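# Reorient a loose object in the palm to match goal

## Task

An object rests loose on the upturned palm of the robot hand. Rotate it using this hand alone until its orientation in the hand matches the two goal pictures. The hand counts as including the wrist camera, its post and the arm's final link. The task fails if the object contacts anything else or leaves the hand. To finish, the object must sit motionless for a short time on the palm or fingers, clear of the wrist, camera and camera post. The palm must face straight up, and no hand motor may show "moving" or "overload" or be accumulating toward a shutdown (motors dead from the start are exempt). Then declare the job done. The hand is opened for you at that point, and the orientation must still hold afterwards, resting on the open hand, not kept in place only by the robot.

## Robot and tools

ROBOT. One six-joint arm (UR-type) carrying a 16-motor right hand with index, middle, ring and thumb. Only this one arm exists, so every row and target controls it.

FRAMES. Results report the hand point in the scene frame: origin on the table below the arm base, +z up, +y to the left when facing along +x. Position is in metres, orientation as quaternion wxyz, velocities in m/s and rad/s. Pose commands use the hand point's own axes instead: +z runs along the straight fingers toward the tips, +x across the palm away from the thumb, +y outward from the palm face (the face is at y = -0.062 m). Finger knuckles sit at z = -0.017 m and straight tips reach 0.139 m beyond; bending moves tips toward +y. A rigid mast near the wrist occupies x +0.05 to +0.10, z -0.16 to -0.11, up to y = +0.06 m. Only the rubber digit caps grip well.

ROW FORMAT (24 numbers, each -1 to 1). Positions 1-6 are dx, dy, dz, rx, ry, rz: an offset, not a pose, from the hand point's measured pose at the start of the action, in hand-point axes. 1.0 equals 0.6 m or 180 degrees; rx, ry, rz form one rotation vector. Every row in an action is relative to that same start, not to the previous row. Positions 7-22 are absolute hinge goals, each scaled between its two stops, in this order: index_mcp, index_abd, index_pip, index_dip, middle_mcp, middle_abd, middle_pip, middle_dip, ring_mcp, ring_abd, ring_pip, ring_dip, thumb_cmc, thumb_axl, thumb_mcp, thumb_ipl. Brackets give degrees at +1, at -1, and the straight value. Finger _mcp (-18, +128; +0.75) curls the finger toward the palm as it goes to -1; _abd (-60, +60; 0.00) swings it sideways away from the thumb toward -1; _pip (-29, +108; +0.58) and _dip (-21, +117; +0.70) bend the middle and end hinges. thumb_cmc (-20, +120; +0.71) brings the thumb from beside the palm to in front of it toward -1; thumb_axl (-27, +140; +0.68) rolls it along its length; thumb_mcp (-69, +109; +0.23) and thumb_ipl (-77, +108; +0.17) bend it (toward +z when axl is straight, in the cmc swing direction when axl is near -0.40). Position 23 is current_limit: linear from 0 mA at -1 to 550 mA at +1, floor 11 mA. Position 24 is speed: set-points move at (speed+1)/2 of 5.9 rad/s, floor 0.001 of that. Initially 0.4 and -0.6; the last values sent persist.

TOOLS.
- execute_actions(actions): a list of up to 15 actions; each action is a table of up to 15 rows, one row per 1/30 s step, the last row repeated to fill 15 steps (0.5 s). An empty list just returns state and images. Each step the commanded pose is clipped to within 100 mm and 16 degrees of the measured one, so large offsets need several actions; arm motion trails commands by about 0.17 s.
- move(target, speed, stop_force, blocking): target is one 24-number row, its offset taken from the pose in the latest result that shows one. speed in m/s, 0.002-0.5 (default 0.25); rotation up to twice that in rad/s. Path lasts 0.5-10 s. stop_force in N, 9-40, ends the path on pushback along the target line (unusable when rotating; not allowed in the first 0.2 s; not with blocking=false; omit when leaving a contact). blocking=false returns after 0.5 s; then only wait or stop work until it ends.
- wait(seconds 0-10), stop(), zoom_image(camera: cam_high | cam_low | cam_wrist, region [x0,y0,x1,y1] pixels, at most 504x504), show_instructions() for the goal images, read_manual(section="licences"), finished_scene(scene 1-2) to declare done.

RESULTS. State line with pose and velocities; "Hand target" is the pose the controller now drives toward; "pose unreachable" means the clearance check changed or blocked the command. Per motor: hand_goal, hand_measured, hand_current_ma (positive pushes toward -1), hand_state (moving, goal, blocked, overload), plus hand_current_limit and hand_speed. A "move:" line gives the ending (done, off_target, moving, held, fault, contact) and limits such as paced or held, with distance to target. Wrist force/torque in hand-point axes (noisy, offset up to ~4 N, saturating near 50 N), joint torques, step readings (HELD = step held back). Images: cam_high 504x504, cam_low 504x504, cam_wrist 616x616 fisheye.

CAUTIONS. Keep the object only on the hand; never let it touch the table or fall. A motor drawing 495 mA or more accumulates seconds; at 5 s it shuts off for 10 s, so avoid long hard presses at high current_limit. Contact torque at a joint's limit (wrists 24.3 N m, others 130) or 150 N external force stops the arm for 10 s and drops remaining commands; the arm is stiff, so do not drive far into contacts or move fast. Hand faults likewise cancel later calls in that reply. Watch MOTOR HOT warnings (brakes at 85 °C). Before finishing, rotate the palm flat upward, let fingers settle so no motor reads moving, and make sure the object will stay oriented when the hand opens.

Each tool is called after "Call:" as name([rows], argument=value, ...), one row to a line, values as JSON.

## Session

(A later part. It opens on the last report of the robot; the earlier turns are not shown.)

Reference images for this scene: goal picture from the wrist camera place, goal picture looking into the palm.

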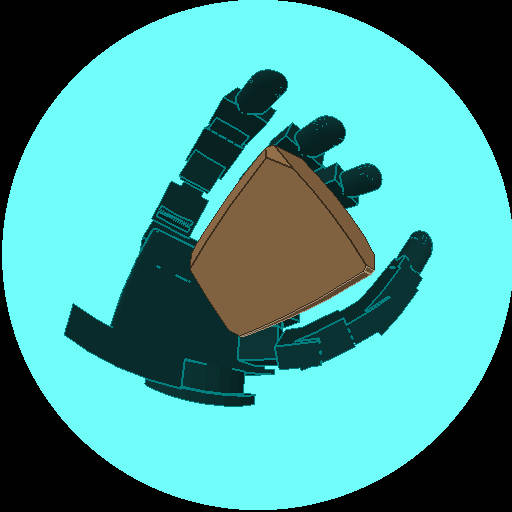

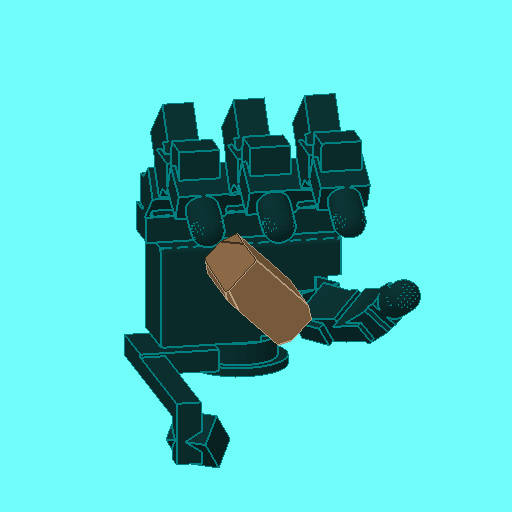

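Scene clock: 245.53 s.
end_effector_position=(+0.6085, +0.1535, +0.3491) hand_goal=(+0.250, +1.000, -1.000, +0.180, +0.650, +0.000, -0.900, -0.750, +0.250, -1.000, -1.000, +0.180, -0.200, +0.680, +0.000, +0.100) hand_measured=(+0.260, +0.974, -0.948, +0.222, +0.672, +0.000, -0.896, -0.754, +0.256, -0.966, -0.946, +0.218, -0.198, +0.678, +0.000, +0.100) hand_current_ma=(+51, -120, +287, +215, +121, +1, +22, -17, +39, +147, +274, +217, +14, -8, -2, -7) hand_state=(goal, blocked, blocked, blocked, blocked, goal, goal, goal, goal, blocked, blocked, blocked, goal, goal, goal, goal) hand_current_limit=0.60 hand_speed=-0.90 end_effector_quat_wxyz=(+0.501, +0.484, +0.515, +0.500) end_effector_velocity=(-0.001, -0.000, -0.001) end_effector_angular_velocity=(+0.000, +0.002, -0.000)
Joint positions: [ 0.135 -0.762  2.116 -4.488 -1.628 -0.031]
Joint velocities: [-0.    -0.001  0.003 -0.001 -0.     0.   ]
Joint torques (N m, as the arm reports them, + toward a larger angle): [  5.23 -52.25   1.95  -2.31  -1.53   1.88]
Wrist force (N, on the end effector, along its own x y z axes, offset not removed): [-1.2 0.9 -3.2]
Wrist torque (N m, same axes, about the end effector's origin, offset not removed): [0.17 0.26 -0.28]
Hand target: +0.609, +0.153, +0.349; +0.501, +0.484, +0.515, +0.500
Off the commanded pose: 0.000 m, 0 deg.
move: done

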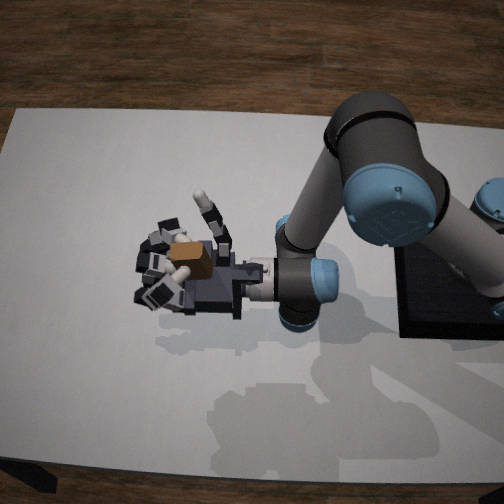

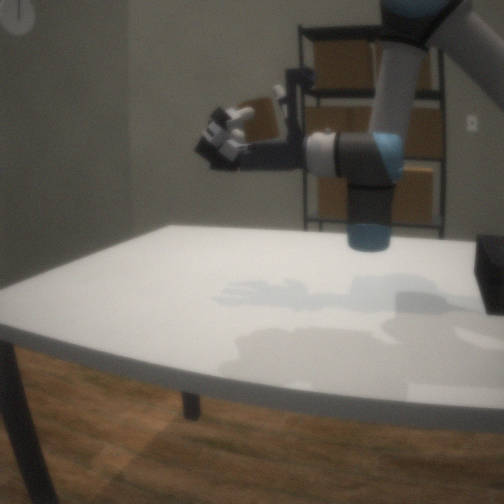

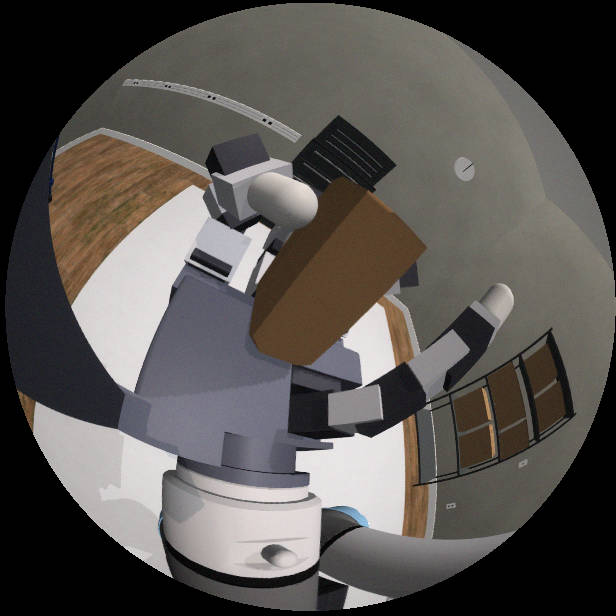

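Call:
move(target=[0,0,0,0,0,0,0.12,1,-1,0.18,0.52,0,-0.95,-0.68,0.12,-1,-1,0.18,-0.2,0.68,0,0.1,0.6,-0.9])

Call:
move(target=[0,0,0,0,0,0,0.12,0.5,-1,0.25,0.52,0,-0.95,-0.68,0.12,-0.5,-1,0.25,-0.2,0.68,0,0.1,0.6,-0.85])

Call:
move(target=[0,0,0,0,0,0,0.12,0.5,-1,0.25,0.35,0,-1,-0.55,0.12,-0.5,-1,0.25,-0.2,0.68,0,0.1,0.6,-0.9])

Call:
zoom_image(camera="cam_high", region=[80, 180, 280, 340])

Scene clock: 254.93 s.
end_effector_position=(+0.6085, +0.1535, +0.3491) hand_goal=(+0.120, +1.000, -1.000, +0.180, +0.520, +0.000, -0.950, -0.680, +0.120, -1.000, -1.000, +0.180, -0.200, +0.680, +0.000, +0.100) hand_measured=(+0.160, +0.998, -0.944, +0.222, +0.558, +0.000, -0.942, -0.686, +0.156, -0.998, -0.938, +0.218, -0.198, +0.678, +0.000, +0.100) hand_current_ma=(+219, -8, +311, +215, +209, +1, +49, -30, +209, +6, +310, +217, +14, -8, -2, -7) hand_state=(blocked, goal, blocked, blocked, blocked, goal, goal, goal, blocked, goal, blocked, blocked, goal, goal, goal, goal) hand_current_limit=0.60 hand_speed=-0.90 end_effector_quat_wxyz=(+0.501, +0.484, +0.515, +0.500) end_effector_velocity=(-0.000, +0.000, +0.000) end_effector_angular_velocity=(-0.000, -0.001, +0.000)
Joint positions: [ 0.135 -0.762  2.116 -4.488 -1.628 -0.031]
Joint velocities: [-0.    -0.     0.    -0.001  0.    -0.   ]
Joint torques (N m, as the arm reports them, + toward a larger angle): [  6.24 -51.08   0.27  -2.25  -1.27   2.17]
Wrist force (N, on the end effector, along its own x y z axes, offset not removed): [-1.5 0.2 -3.3]
Wrist torque (N m, same axes, about the end effector's origin, offset not removed): [0.14 0.31 -0.15]
Hand target: +0.609, +0.153, +0.349; +0.501, +0.484, +0.515, +0.500
Off the commanded pose: 0.000 m, 0 deg.
move: done

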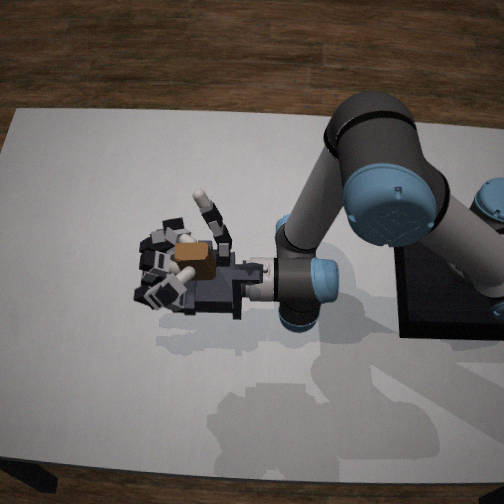

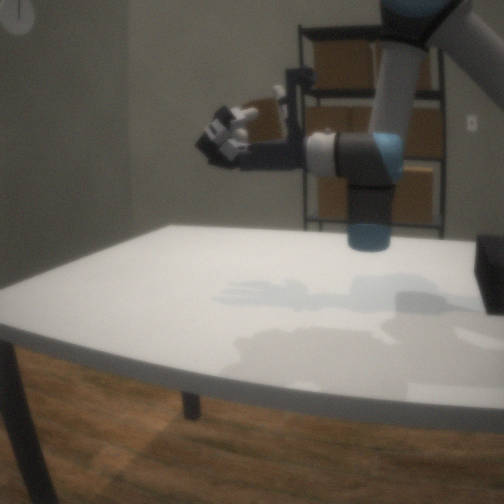

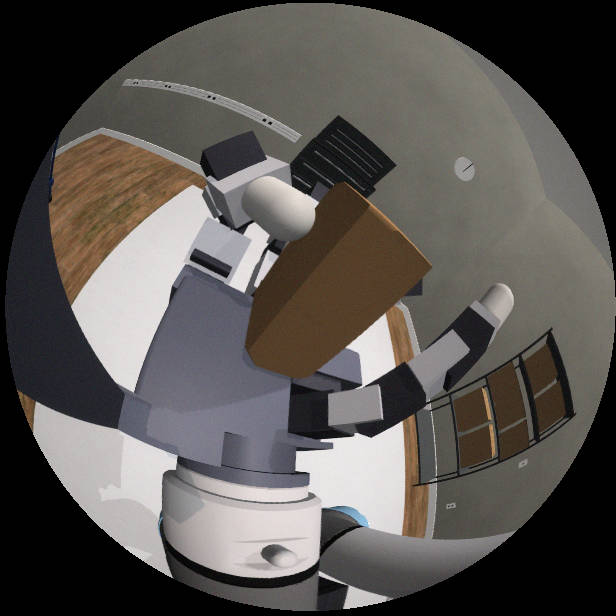

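Scene clock: 256.40 s.
end_effector_position=(+0.6085, +0.1535, +0.3491) hand_goal=(+0.120, +0.500, -1.000, +0.250, +0.520, +0.000, -0.950, -0.680, +0.120, -0.500, -1.000, +0.250, -0.200, +0.680, +0.000, +0.100) hand_measured=(+0.132, +0.504, -1.000, +0.252, +0.538, +0.000, -0.948, -0.684, +0.130, -0.504, -1.000, +0.252, -0.198, +0.678, +0.000, +0.100) hand_current_ma=(+64, +17, +1, +11, +98, +1, +6, -21, +60, -19, +1, +11, +14, -8, -2, -7) hand_state=(goal, goal, goal, goal, goal, goal, goal, goal, goal, goal, goal, goal, goal, goal, goal, goal) hand_current_limit=0.60 hand_speed=-0.85 end_effector_quat_wxyz=(+0.501, +0.484, +0.515, +0.500) end_effector_velocity=(-0.000, +0.000, -0.001) end_effector_angular_velocity=(-0.000, +0.001, +0.001)
Joint positions: [ 0.135 -0.762  2.116 -4.488 -1.628 -0.031]
Joint velocities: [ 0.001  0.001  0.    -0.     0.    -0.   ]
Joint torques (N m, as the arm reports them, + toward a larger angle): [  6.1  -53.15   0.51  -2.15  -1.49   2.34]
Wrist force (N, on the end effector, along its own x y z axes, offset not removed): [-0.1 -2.5 0.1]
Wrist torque (N m, same axes, about the end effector's origin, offset not removed): [-0.48 -0.04 -0.12]
Hand target: +0.609, +0.153, +0.349; +0.501, +0.484, +0.515, +0.500
Off the commanded pose: 0.000 m, 0 deg.
move: done

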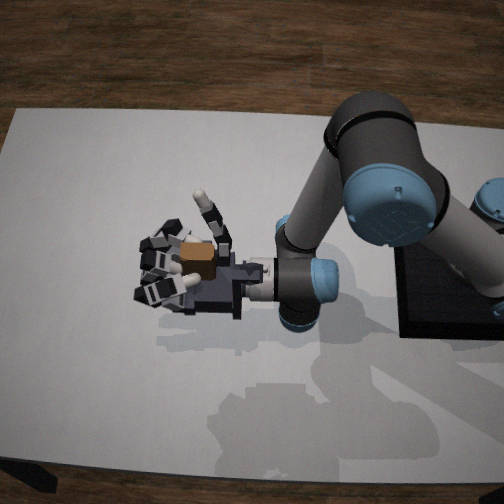

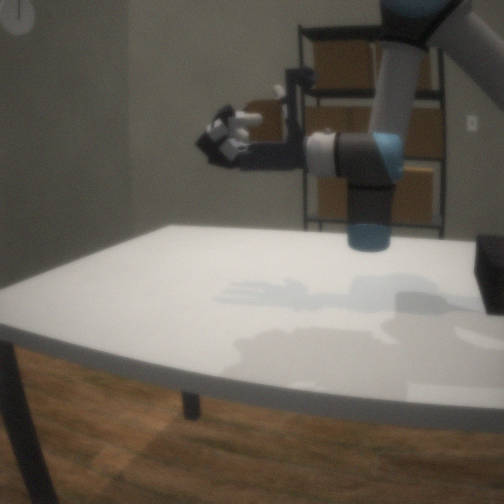

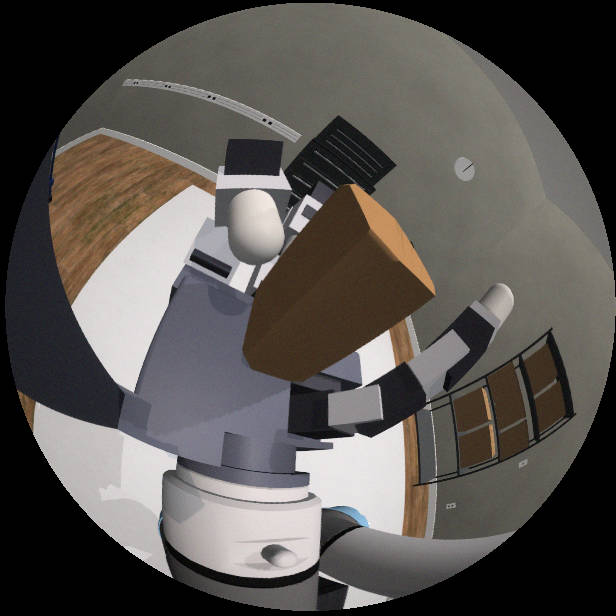

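Scene clock: 257.37 s.
end_effector_position=(+0.6085, +0.1535, +0.3491) hand_goal=(+0.120, +0.500, -1.000, +0.250, +0.350, +0.000, -1.000, -0.550, +0.120, -0.500, -1.000, +0.250, -0.200, +0.680, +0.000, +0.100) hand_measured=(+0.132, +0.504, -1.000, +0.252, +0.370, +0.000, -1.000, -0.554, +0.130, -0.504, -1.000, +0.252, -0.198, +0.678, +0.000, +0.100) hand_current_ma=(+64, +17, +1, +11, +107, +1, +1, -22, +60, -19, +1, +11, +14, -8, -2, -7) hand_state=(goal, goal, goal, goal, goal, goal, goal, goal, goal, goal, goal, goal, goal, goal, goal, goal) hand_current_limit=0.60 hand_speed=-0.90 end_effector_quat_wxyz=(+0.501, +0.484, +0.515, +0.500) end_effector_velocity=(-0.000, -0.000, +0.001) end_effector_angular_velocity=(-0.000, -0.003, -0.000)
Joint positions: [ 0.135 -0.762  2.116 -4.488 -1.628 -0.031]
Joint velocities: [-0.    -0.002 -0.    -0.001  0.    -0.   ]
Joint torques (N m, as the arm reports them, + toward a larger angle): [  7.41 -53.29   0.64  -2.18  -1.61   1.96]
Wrist force (N, on the end effector, along its own x y z axes, offset not removed): [-0.8 -0.4 -1.9]
Wrist torque (N m, same axes, about the end effector's origin, offset not removed): [-0.11 0.00 -0.21]
Hand target: +0.609, +0.153, +0.349; +0.501, +0.484, +0.515, +0.500
Off the commanded pose: 0.000 m, 0 deg.
move: done

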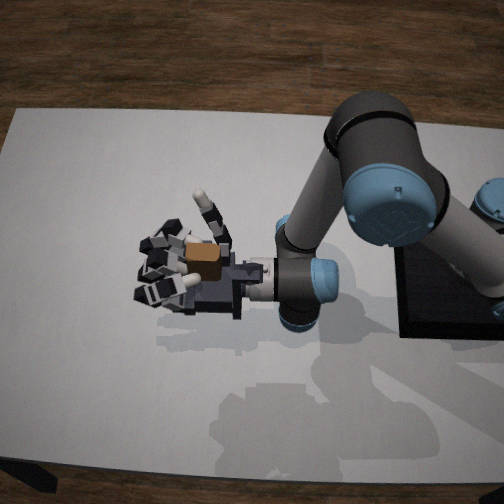

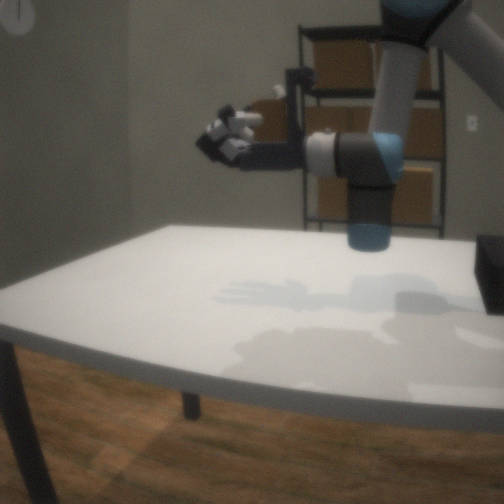

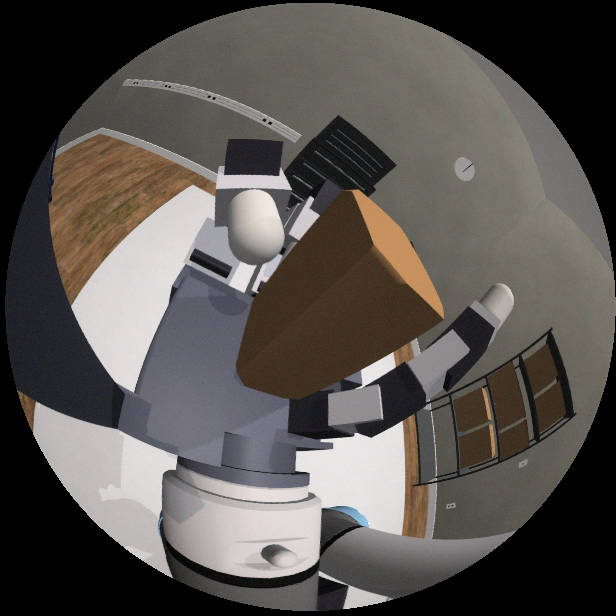

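Region (80, 180, 280, 340) of cam_high's 504x504 image, scaled by 2.520, with more detail than that image has; it fills the top 403 rows of this view, and the rest is white.

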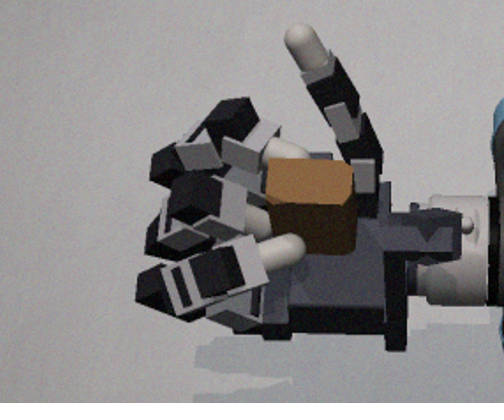

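Call:
move(target=[0,0,0,0,0,0,0.14,0.15,-1,-0.4,0.9,0,-0.5,-0.55,0.5,0,-0.7,0.25,0.1,0.68,0,0.1,0.6,-0.75])

Call:
move(target=[0,0,0,0,0,0,0.08,0.5,-1,-0.42,0.9,0,-0.5,-0.55,0.5,0,-0.7,0.25,0.1,0.68,0,0.1,0.6,-0.92])

Call:
move(target=[0,0,0,0,0,0,0.0,0.75,-1,-0.5,0.9,0,-0.5,-0.55,0.5,0,-0.7,0.25,0.1,0.68,0,0.1,0.6,-0.92])

Call:
zoom_image(camera="cam_high", region=[80, 180, 280, 340])

Scene clock: 267.13 s.
end_effector_position=(+0.6085, +0.1535, +0.3491) hand_goal=(+0.140, +0.150, -1.000, -0.400, +0.900, +0.000, -0.500, -0.550, +0.500, +0.000, -0.700, +0.250, +0.100, +0.680, +0.000, +0.100) hand_measured=(+0.142, +0.154, -1.000, -0.398, +0.908, +0.000, -0.502, -0.554, +0.506, -0.004, -0.704, +0.252, +0.106, +0.680, +0.000, +0.100) hand_current_ma=(+12, +15, +1, +12, +38, +1, -9, -21, +30, -16, -24, +11, +32, -3, -2, -7) hand_state=(goal, goal, goal, goal, goal, goal, goal, goal, goal, goal, goal, goal, goal, goal, goal, goal) hand_current_limit=0.60 hand_speed=-0.75 end_effector_quat_wxyz=(+0.501, +0.484, +0.515, +0.500) end_effector_velocity=(+0.000, -0.000, +0.001) end_effector_angular_velocity=(-0.000, -0.003, -0.001)
Joint positions: [ 0.135 -0.762  2.116 -4.488 -1.628 -0.031]
Joint velocities: [-0.    -0.001 -0.001 -0.001 -0.001 -0.   ]
Joint torques (N m, as the arm reports them, + toward a larger angle): [  4.43 -52.16  -0.12  -2.27  -1.48   1.83]
Wrist force (N, on the end effector, along its own x y z axes, offset not removed): [1.6 -0.4 -3.2]
Wrist torque (N m, same axes, about the end effector's origin, offset not removed): [0.08 -0.12 0.01]
Hand target: +0.609, +0.153, +0.349; +0.501, +0.484, +0.515, +0.500
Off the commanded pose: 0.000 m, 0 deg.
move: done

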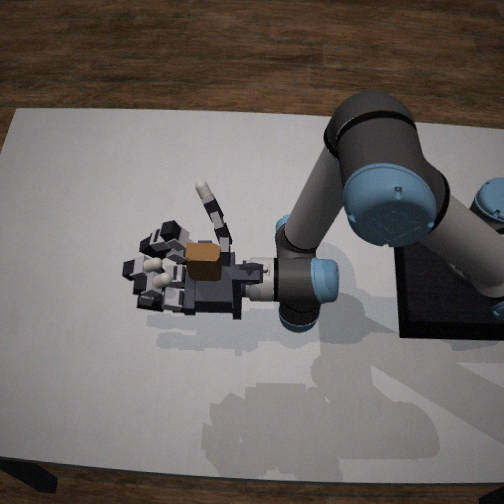

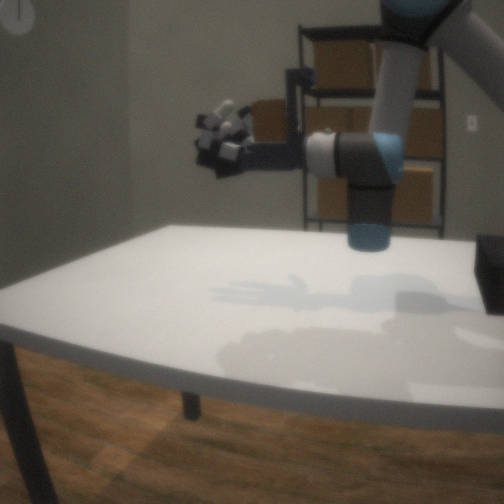

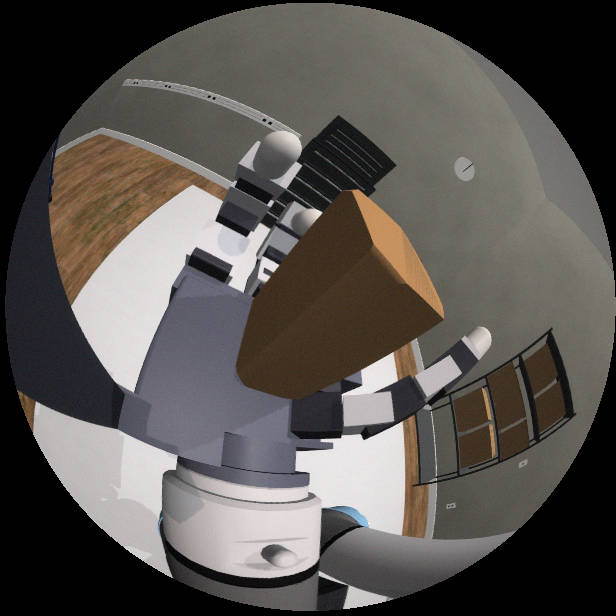

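Scene clock: 268.93 s.
end_effector_position=(+0.6085, +0.1535, +0.3491) hand_goal=(+0.080, +0.500, -1.000, -0.420, +0.900, +0.000, -0.500, -0.550, +0.500, +0.000, -0.700, +0.250, +0.100, +0.680, +0.000, +0.100) hand_measured=(+0.092, +0.498, -1.000, -0.418, +0.908, +0.000, -0.502, -0.554, +0.506, -0.004, -0.704, +0.252, +0.106, +0.680, +0.000, +0.100) hand_current_ma=(+64, -13, +1, +12, +38, +1, -9, -21, +30, -16, -24, +11, +32, -3, -2, -7) hand_state=(goal, goal, goal, goal, goal, goal, goal, goal, goal, goal, goal, goal, goal, goal, goal, goal) hand_current_limit=0.60 hand_speed=-0.92 end_effector_quat_wxyz=(+0.501, +0.484, +0.515, +0.500) end_effector_velocity=(-0.000, -0.000, +0.000) end_effector_angular_velocity=(+0.000, -0.001, -0.000)
Joint positions: [ 0.135 -0.762  2.116 -4.488 -1.628 -0.031]
Joint velocities: [ 0.    -0.001  0.    -0.    -0.     0.   ]
Joint torques (N m, as the arm reports them, + toward a larger angle): [  6.63 -52.41   0.13  -2.26  -1.61   1.91]
Wrist force (N, on the end effector, along its own x y z axes, offset not removed): [1.3 -0.6 -3.5]
Wrist torque (N m, same axes, about the end effector's origin, offset not removed): [0.10 -0.10 -0.05]
Hand target: +0.609, +0.153, +0.349; +0.501, +0.484, +0.515, +0.500
Off the commanded pose: 0.000 m, 0 deg.
move: done

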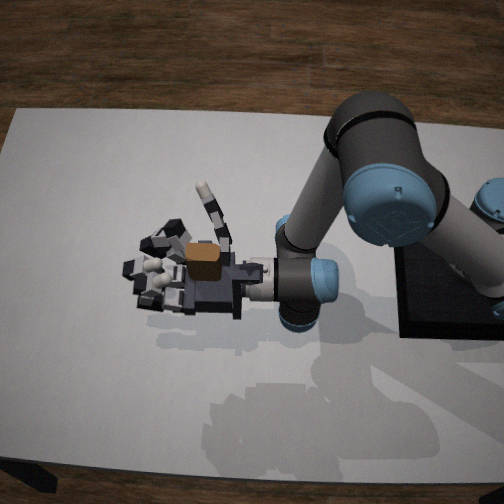

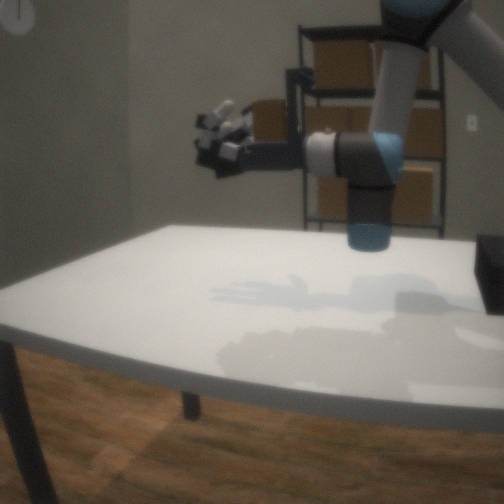

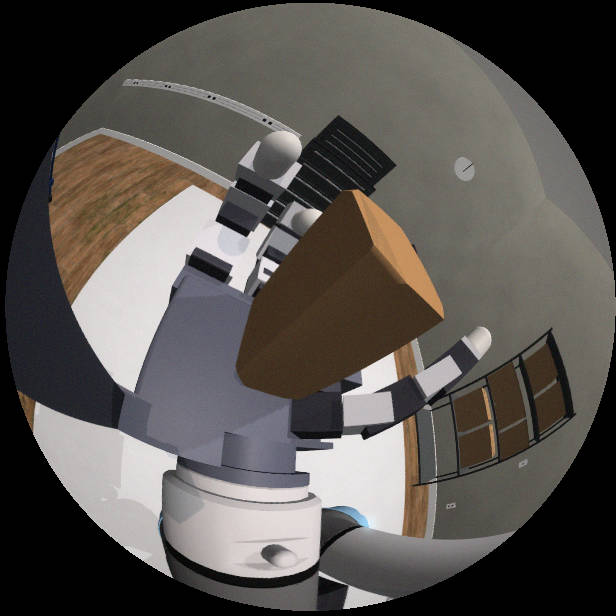

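Scene clock: 270.30 s.
end_effector_position=(+0.6085, +0.1535, +0.3491) hand_goal=(+0.000, +0.750, -1.000, -0.500, +0.900, +0.000, -0.500, -0.550, +0.500, +0.000, -0.700, +0.250, +0.100, +0.680, +0.000, +0.100) hand_measured=(+0.010, +0.746, -1.000, -0.498, +0.908, +0.000, -0.502, -0.554, +0.506, -0.004, -0.704, +0.252, +0.106, +0.680, +0.000, +0.100) hand_current_ma=(+55, -17, +1, +9, +38, +1, -9, -21, +30, -16, -24, +11, +32, -3, -2, -7) hand_state=(goal, goal, goal, goal, goal, goal, goal, goal, goal, goal, goal, goal, goal, goal, goal, goal) hand_current_limit=0.60 hand_speed=-0.92 end_effector_quat_wxyz=(+0.501, +0.484, +0.515, +0.500) end_effector_velocity=(+0.000, +0.000, +0.000) end_effector_angular_velocity=(-0.000, +0.001, +0.001)
Joint positions: [ 0.135 -0.762  2.116 -4.488 -1.628 -0.031]
Joint velocities: [ 0.001 -0.002  0.     0.002 -0.     0.   ]
Joint torques (N m, as the arm reports them, + toward a larger angle): [  6.17 -51.79   0.75  -2.12  -1.55   2.11]
Wrist force (N, on the end effector, along its own x y z axes, offset not removed): [-0.1 0.2 -0.5]
Wrist torque (N m, same axes, about the end effector's origin, offset not removed): [-0.14 0.00 -0.10]
Hand target: +0.609, +0.153, +0.349; +0.501, +0.484, +0.515, +0.500
Off the commanded pose: 0.000 m, 0 deg.
move: done

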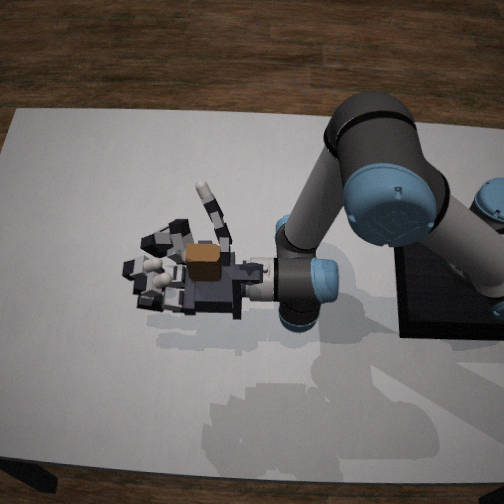

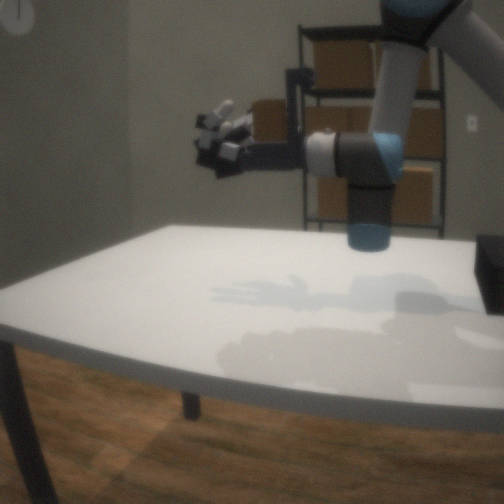

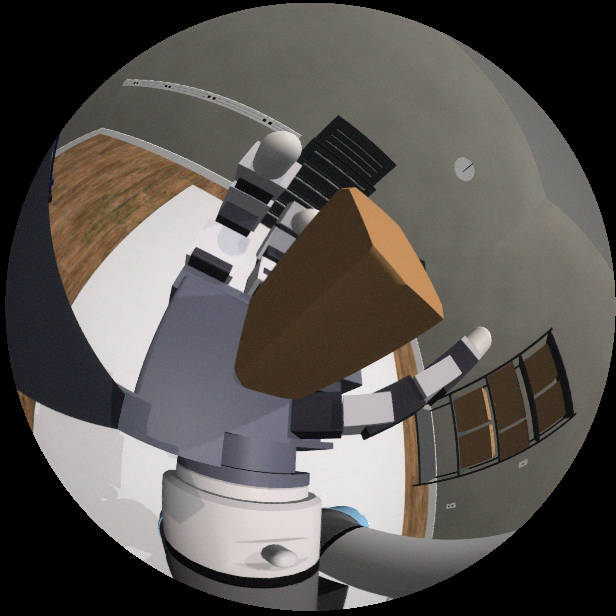

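Region (80, 180, 280, 340) of cam_high's 504x504 image, scaled by 2.520, with more detail than that image has; it fills the top 403 rows of this view, and the rest is white.

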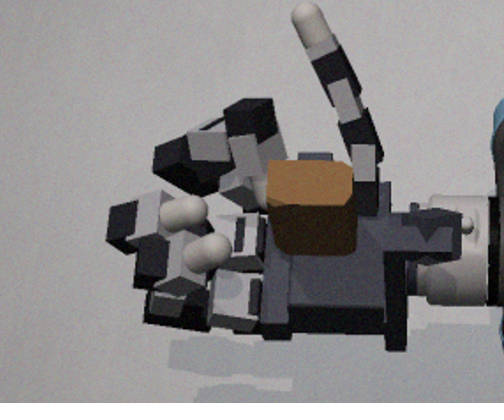

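Call:
move(target=[0,0,0,0,0,0,0.6,0.3,0,0.3,0.9,-0.85,-1,-0.4,1,-0.5,0.58,0.7,0.1,0.68,0,0.1,0.6,-0.65])

Call:
move(target=[0,0,0,0,0,0,0.6,0.3,0,0.3,0.0,-0.85,-1,-0.4,1,-0.5,0.58,0.7,0.1,0.68,0,0.1,0.6,-0.85])

Call:
zoom_image(camera="cam_high", region=[80, 180, 280, 340])

Scene clock: 280.87 s.
end_effector_position=(+0.6085, +0.1535, +0.3491) hand_goal=(+0.600, +0.300, +0.000, +0.300, +0.900, -0.850, -1.000, -0.400, +1.000, -0.500, +0.580, +0.700, +0.100, +0.680, +0.000, +0.100) hand_measured=(+0.608, +0.304, +0.000, +0.298, +0.908, -0.846, -0.998, -0.404, +1.000, -0.496, +0.580, +0.698, +0.106, +0.680, +0.000, +0.100) hand_current_ma=(+48, +15, -4, -14, +39, +15, +10, -22, +1, +21, +2, -11, +32, -3, -2, -7) hand_state=(goal, goal, goal, goal, goal, goal, goal, goal, goal, goal, goal, goal, goal, goal, goal, goal) hand_current_limit=0.60 hand_speed=-0.65 end_effector_quat_wxyz=(+0.501, +0.484, +0.515, +0.500) end_effector_velocity=(+0.000, +0.000, +0.000) end_effector_angular_velocity=(-0.000, -0.001, +0.000)
Joint positions: [ 0.135 -0.762  2.116 -4.488 -1.628 -0.031]
Joint velocities: [ 0.    -0.    -0.001  0.    -0.    -0.   ]
Joint torques (N m, as the arm reports them, + toward a larger angle): [  5.56 -51.9    0.3   -2.39  -1.57   1.97]
Wrist force (N, on the end effector, along its own x y z axes, offset not removed): [-0.9 -0.3 -1.8]
Wrist torque (N m, same axes, about the end effector's origin, offset not removed): [-0.13 0.12 -0.22]
Hand target: +0.609, +0.153, +0.349; +0.501, +0.484, +0.515, +0.500
Off the commanded pose: 0.000 m, 0 deg.
move: done

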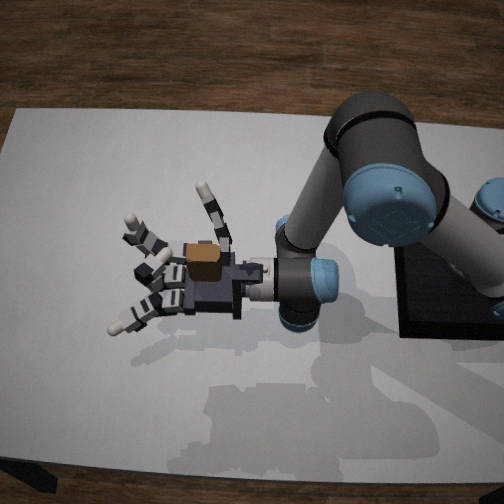

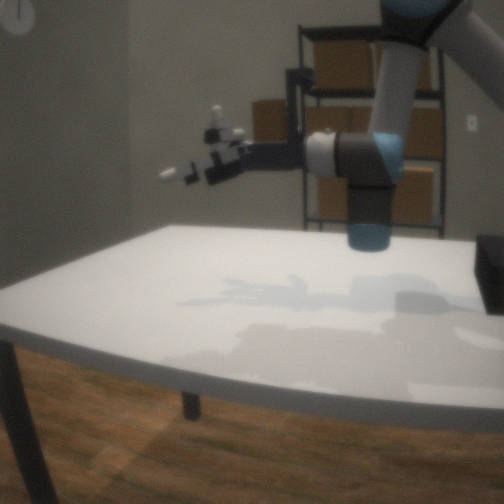

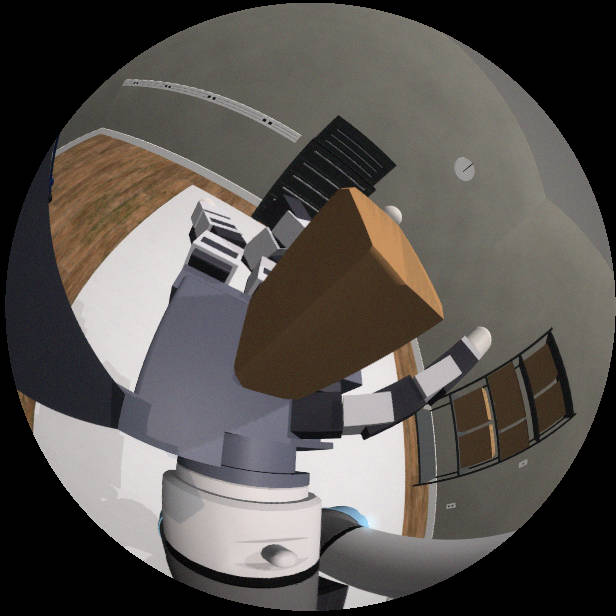

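Scene clock: 283.73 s.
end_effector_position=(+0.6085, +0.1535, +0.3491) hand_goal=(+0.600, +0.300, +0.000, +0.300, +0.000, -0.850, -1.000, -0.400, +1.000, -0.500, +0.580, +0.700, +0.100, +0.680, +0.000, +0.100) hand_measured=(+0.608, +0.304, +0.000, +0.298, +0.014, -0.848, -1.000, -0.404, +1.000, -0.496, +0.580, +0.698, +0.106, +0.680, +0.000, +0.100) hand_current_ma=(+48, +15, -4, -14, +75, +11, +4, -21, +1, +21, +2, -11, +32, -3, -2, -7) hand_state=(goal, goal, goal, goal, goal, goal, goal, goal, goal, goal, goal, goal, goal, goal, goal, goal) hand_current_limit=0.60 hand_speed=-0.85 end_effector_quat_wxyz=(+0.501, +0.484, +0.515, +0.500) end_effector_velocity=(-0.000, -0.001, -0.000) end_effector_angular_velocity=(-0.000, +0.000, -0.001)
Joint positions: [ 0.135 -0.762  2.116 -4.488 -1.628 -0.031]
Joint velocities: [-0.001  0.     0.001 -0.001  0.001 -0.   ]
Joint torques (N m, as the arm reports them, + toward a larger angle): [  6.54 -51.95   1.09  -2.27  -1.57   1.75]
Wrist force (N, on the end effector, along its own x y z axes, offset not removed): [-1.5 -0.3 0.6]
Wrist torque (N m, same axes, about the end effector's origin, offset not removed): [-0.25 0.18 -0.24]
Hand target: +0.609, +0.153, +0.349; +0.501, +0.484, +0.515, +0.500
Off the commanded pose: 0.000 m, 0 deg.
move: done

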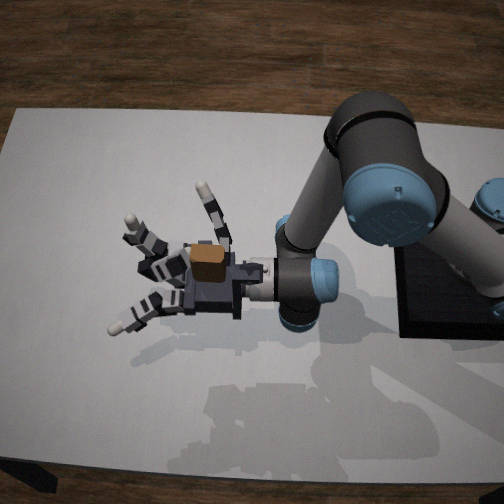

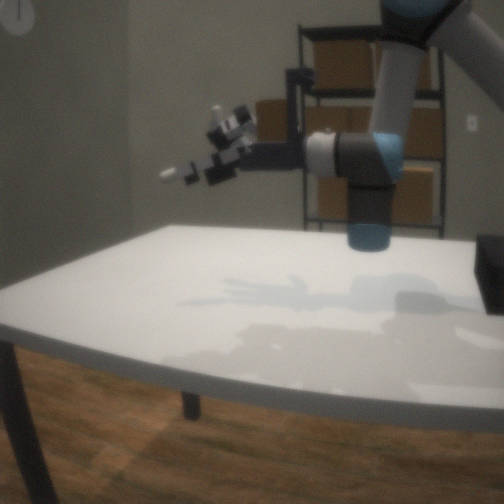

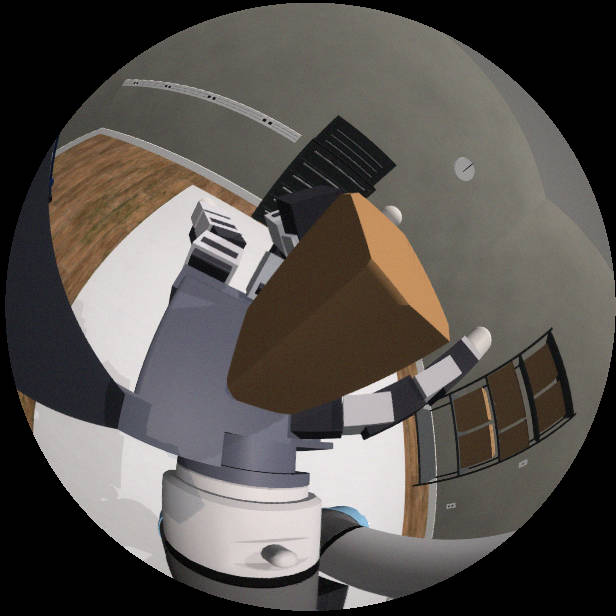

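Region (80, 180, 280, 340) of cam_high's 504x504 image, scaled by 2.520, with more detail than that image has; it fills the top 403 rows of this view, and the rest is white.

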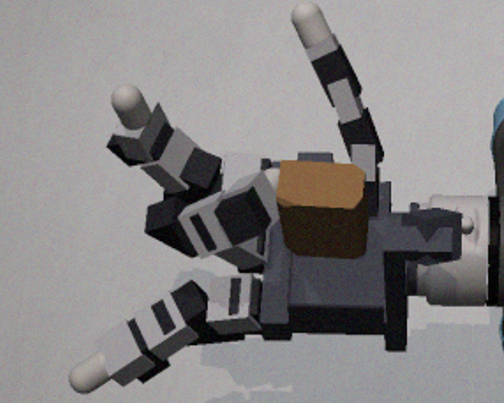

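Call:
move(target=[0,0,0,0,0,0,0.6,0.3,0,0.3,0.04,-0.4,-1,-0.25,1,-0.5,0.58,0.7,0.1,0.68,0,0.1,0.6,-0.9])

Call:
move(target=[0,0,0,0,0,0,0.6,0.3,0,0.3,0.1,-0.05,-1,-0.25,1,-0.5,0.58,0.7,0.1,0.68,0,0.1,0.6,-0.9])

Call:
zoom_image(camera="cam_high", region=[80, 180, 280, 340])

Scene clock: 294.07 s.
end_effector_position=(+0.6085, +0.1535, +0.3491) hand_goal=(+0.600, +0.300, +0.000, +0.300, +0.040, -0.400, -1.000, -0.250, +1.000, -0.500, +0.580, +0.700, +0.100, +0.680, +0.000, +0.100) hand_measured=(+0.608, +0.304, +0.000, +0.298, +0.042, -0.406, -1.000, -0.254, +1.000, -0.496, +0.580, +0.698, +0.106, +0.680, +0.000, +0.100) hand_current_ma=(+48, +15, -3, -14, +14, -29, +1, -23, +1, +21, +2, -11, +32, -3, -2, -7) hand_state=(goal, goal, goal, goal, goal, goal, goal, goal, goal, goal, goal, goal, goal, goal, goal, goal) hand_current_limit=0.60 hand_speed=-0.90 end_effector_quat_wxyz=(+0.501, +0.484, +0.515, +0.500) end_effector_velocity=(-0.000, -0.000, +0.000) end_effector_angular_velocity=(-0.000, -0.001, -0.000)
Joint positions: [ 0.135 -0.762  2.116 -4.488 -1.628 -0.031]
Joint velocities: [-0.     0.    -0.    -0.001 -0.    -0.   ]
Joint torques (N m, as the arm reports them, + toward a larger angle): [  5.42 -53.13   0.24  -2.2   -1.68   2.36]
Wrist force (N, on the end effector, along its own x y z axes, offset not removed): [-1.6 1.4 0.8]
Wrist torque (N m, same axes, about the end effector's origin, offset not removed): [-0.14 0.15 -0.21]
Hand target: +0.609, +0.153, +0.349; +0.501, +0.484, +0.515, +0.500
Off the commanded pose: 0.000 m, 0 deg.
move: done

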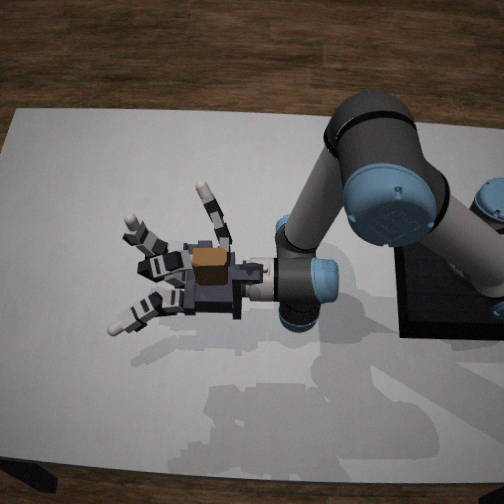

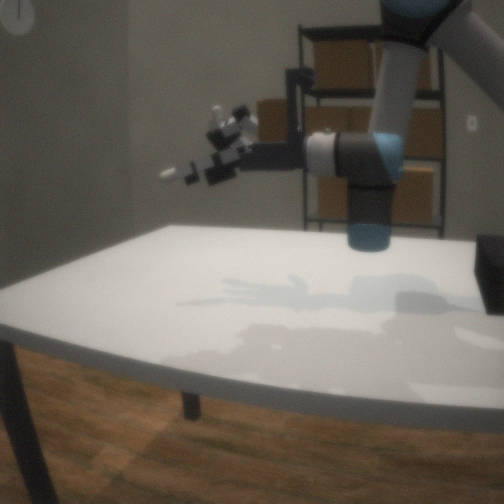

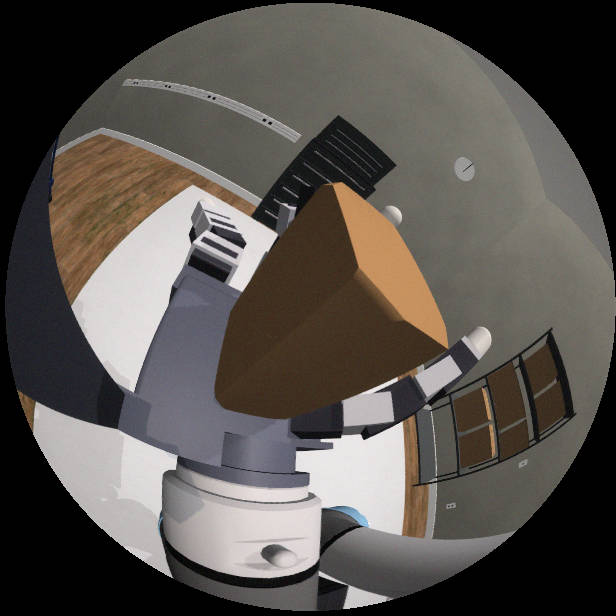

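Scene clock: 295.57 s.
end_effector_position=(+0.6085, +0.1535, +0.3491) hand_goal=(+0.600, +0.300, +0.000, +0.300, +0.100, -0.050, -1.000, -0.250, +1.000, -0.500, +0.580, +0.700, +0.100, +0.680, +0.000, +0.100) hand_measured=(+0.608, +0.304, +0.000, +0.298, +0.102, -0.054, -1.000, -0.254, +1.000, -0.496, +0.580, +0.698, +0.106, +0.680, +0.000, +0.100) hand_current_ma=(+48, +15, -3, -14, +12, -23, +1, -23, +1, +21, +2, -11, +32, -3, -2, -7) hand_state=(goal, goal, goal, goal, goal, goal, goal, goal, goal, goal, goal, goal, goal, goal, goal, goal) hand_current_limit=0.60 hand_speed=-0.90 end_effector_quat_wxyz=(+0.501, +0.484, +0.515, +0.500) end_effector_velocity=(-0.000, -0.000, -0.001) end_effector_angular_velocity=(+0.000, -0.000, -0.001)
Joint positions: [ 0.135 -0.762  2.116 -4.488 -1.628 -0.031]
Joint velocities: [-0.     0.002 -0.    -0.002 -0.001  0.   ]
Joint torques (N m, as the arm reports them, + toward a larger angle): [  6.86 -52.05  -0.69  -2.15  -1.86   1.95]
Wrist force (N, on the end effector, along its own x y z axes, offset not removed): [1.4 2.5 -0.6]
Wrist torque (N m, same axes, about the end effector's origin, offset not removed): [0.14 -0.30 0.08]
Hand target: +0.609, +0.153, +0.349; +0.501, +0.484, +0.515, +0.500
Off the commanded pose: 0.000 m, 0 deg.
move: done

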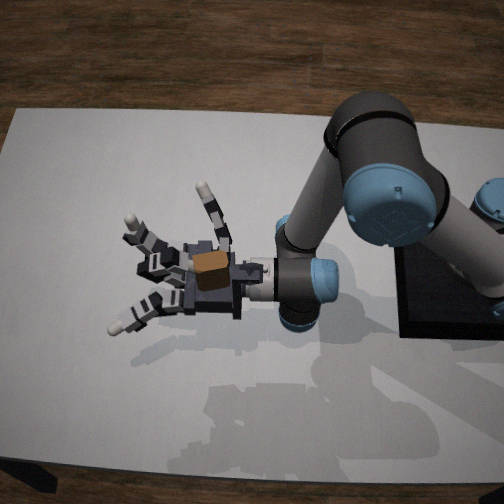

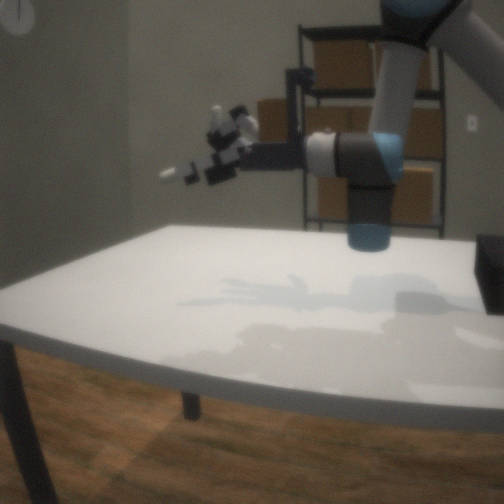

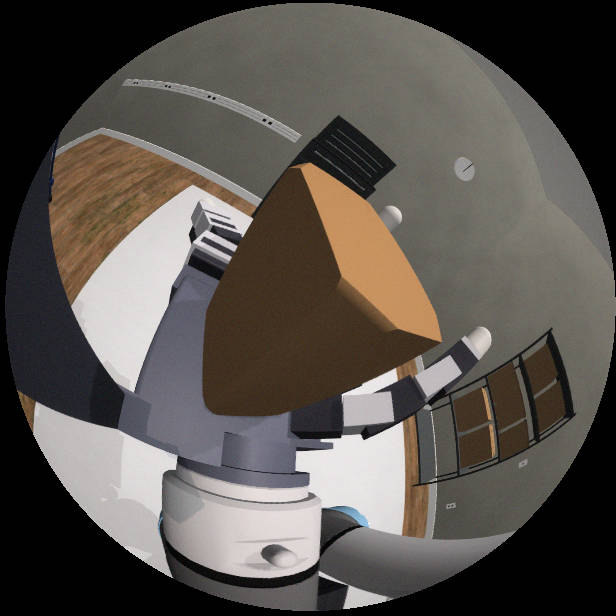

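Region (80, 180, 280, 340) of cam_high's 504x504 image, scaled by 2.520, with more detail than that image has; it fills the top 403 rows of this view, and the rest is white.

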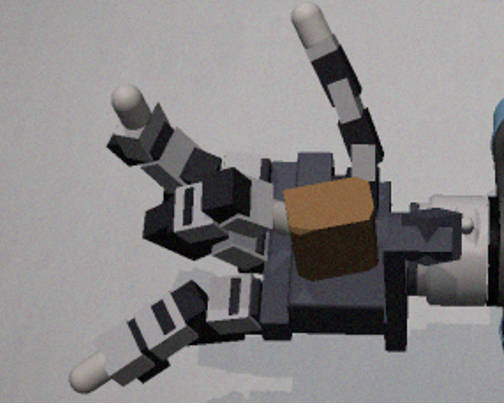

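Call:
move(target=[0,0,0,0,0,0,0.9,0.5,0,0.3,0.05,0.32,-1,-0.2,1,-0.5,0.58,0.7,0.1,0.68,0,0.1,0.6,-0.9])

Call:
zoom_image(camera="cam_high", region=[80, 180, 280, 340])

Scene clock: 309.40 s.
end_effector_position=(+0.6085, +0.1535, +0.3491) hand_goal=(+0.900, +0.500, +0.000, +0.300, +0.050, +0.320, -1.000, -0.200, +1.000, -0.500, +0.580, +0.700, +0.100, +0.680, +0.000, +0.100) hand_measured=(+0.908, +0.496, +0.000, +0.298, +0.060, +0.316, -1.000, -0.204, +1.000, -0.496, +0.580, +0.698, +0.106, +0.680, +0.000, +0.100) hand_current_ma=(+47, -16, +0, -13, +54, -21, +1, -24, +1, +21, +2, -11, +32, -3, -2, -7) hand_state=(goal, goal, goal, goal, goal, goal, goal, goal, goal, goal, goal, goal, goal, goal, goal, goal) hand_current_limit=0.60 hand_speed=-0.90 end_effector_quat_wxyz=(+0.501, +0.484, +0.515, +0.500) end_effector_velocity=(+0.000, -0.000, +0.001) end_effector_angular_velocity=(-0.000, -0.003, -0.001)
Joint positions: [ 0.135 -0.762  2.116 -4.488 -1.628 -0.031]
Joint velocities: [-0.     0.    -0.002 -0.001 -0.    -0.   ]
Joint torques (N m, as the arm reports them, + toward a larger angle): [  5.29 -52.65   1.05  -2.1   -1.86   1.8 ]
Wrist force (N, on the end effector, along its own x y z axes, offset not removed): [-1.1 -2.2 -0.8]
Wrist torque (N m, same axes, about the end effector's origin, offset not removed): [-0.39 0.17 -0.27]
Hand target: +0.609, +0.153, +0.349; +0.501, +0.484, +0.515, +0.500
Off the commanded pose: 0.000 m, 0 deg.
move: done

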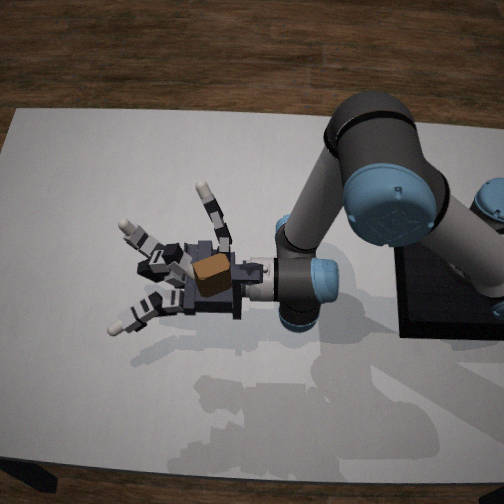

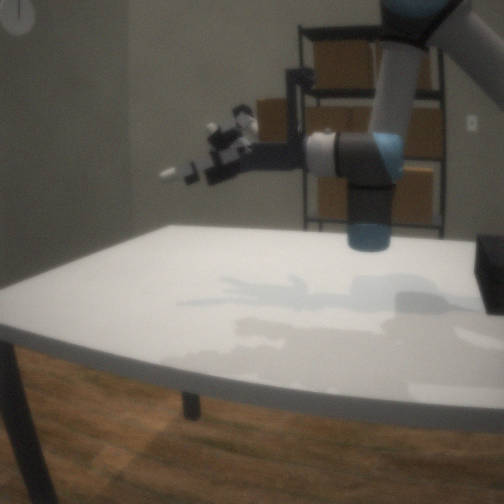

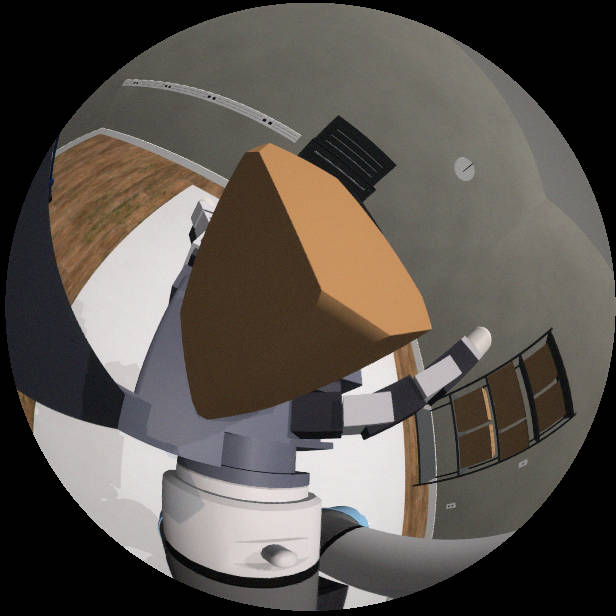

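Region (80, 180, 280, 340) of cam_high's 504x504 image, scaled by 2.520, with more detail than that image has; it fills the top 403 rows of this view, and the rest is white.

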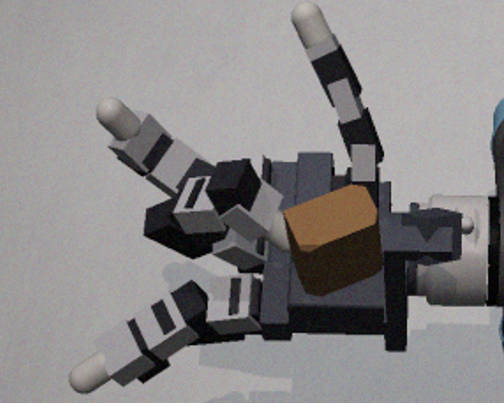

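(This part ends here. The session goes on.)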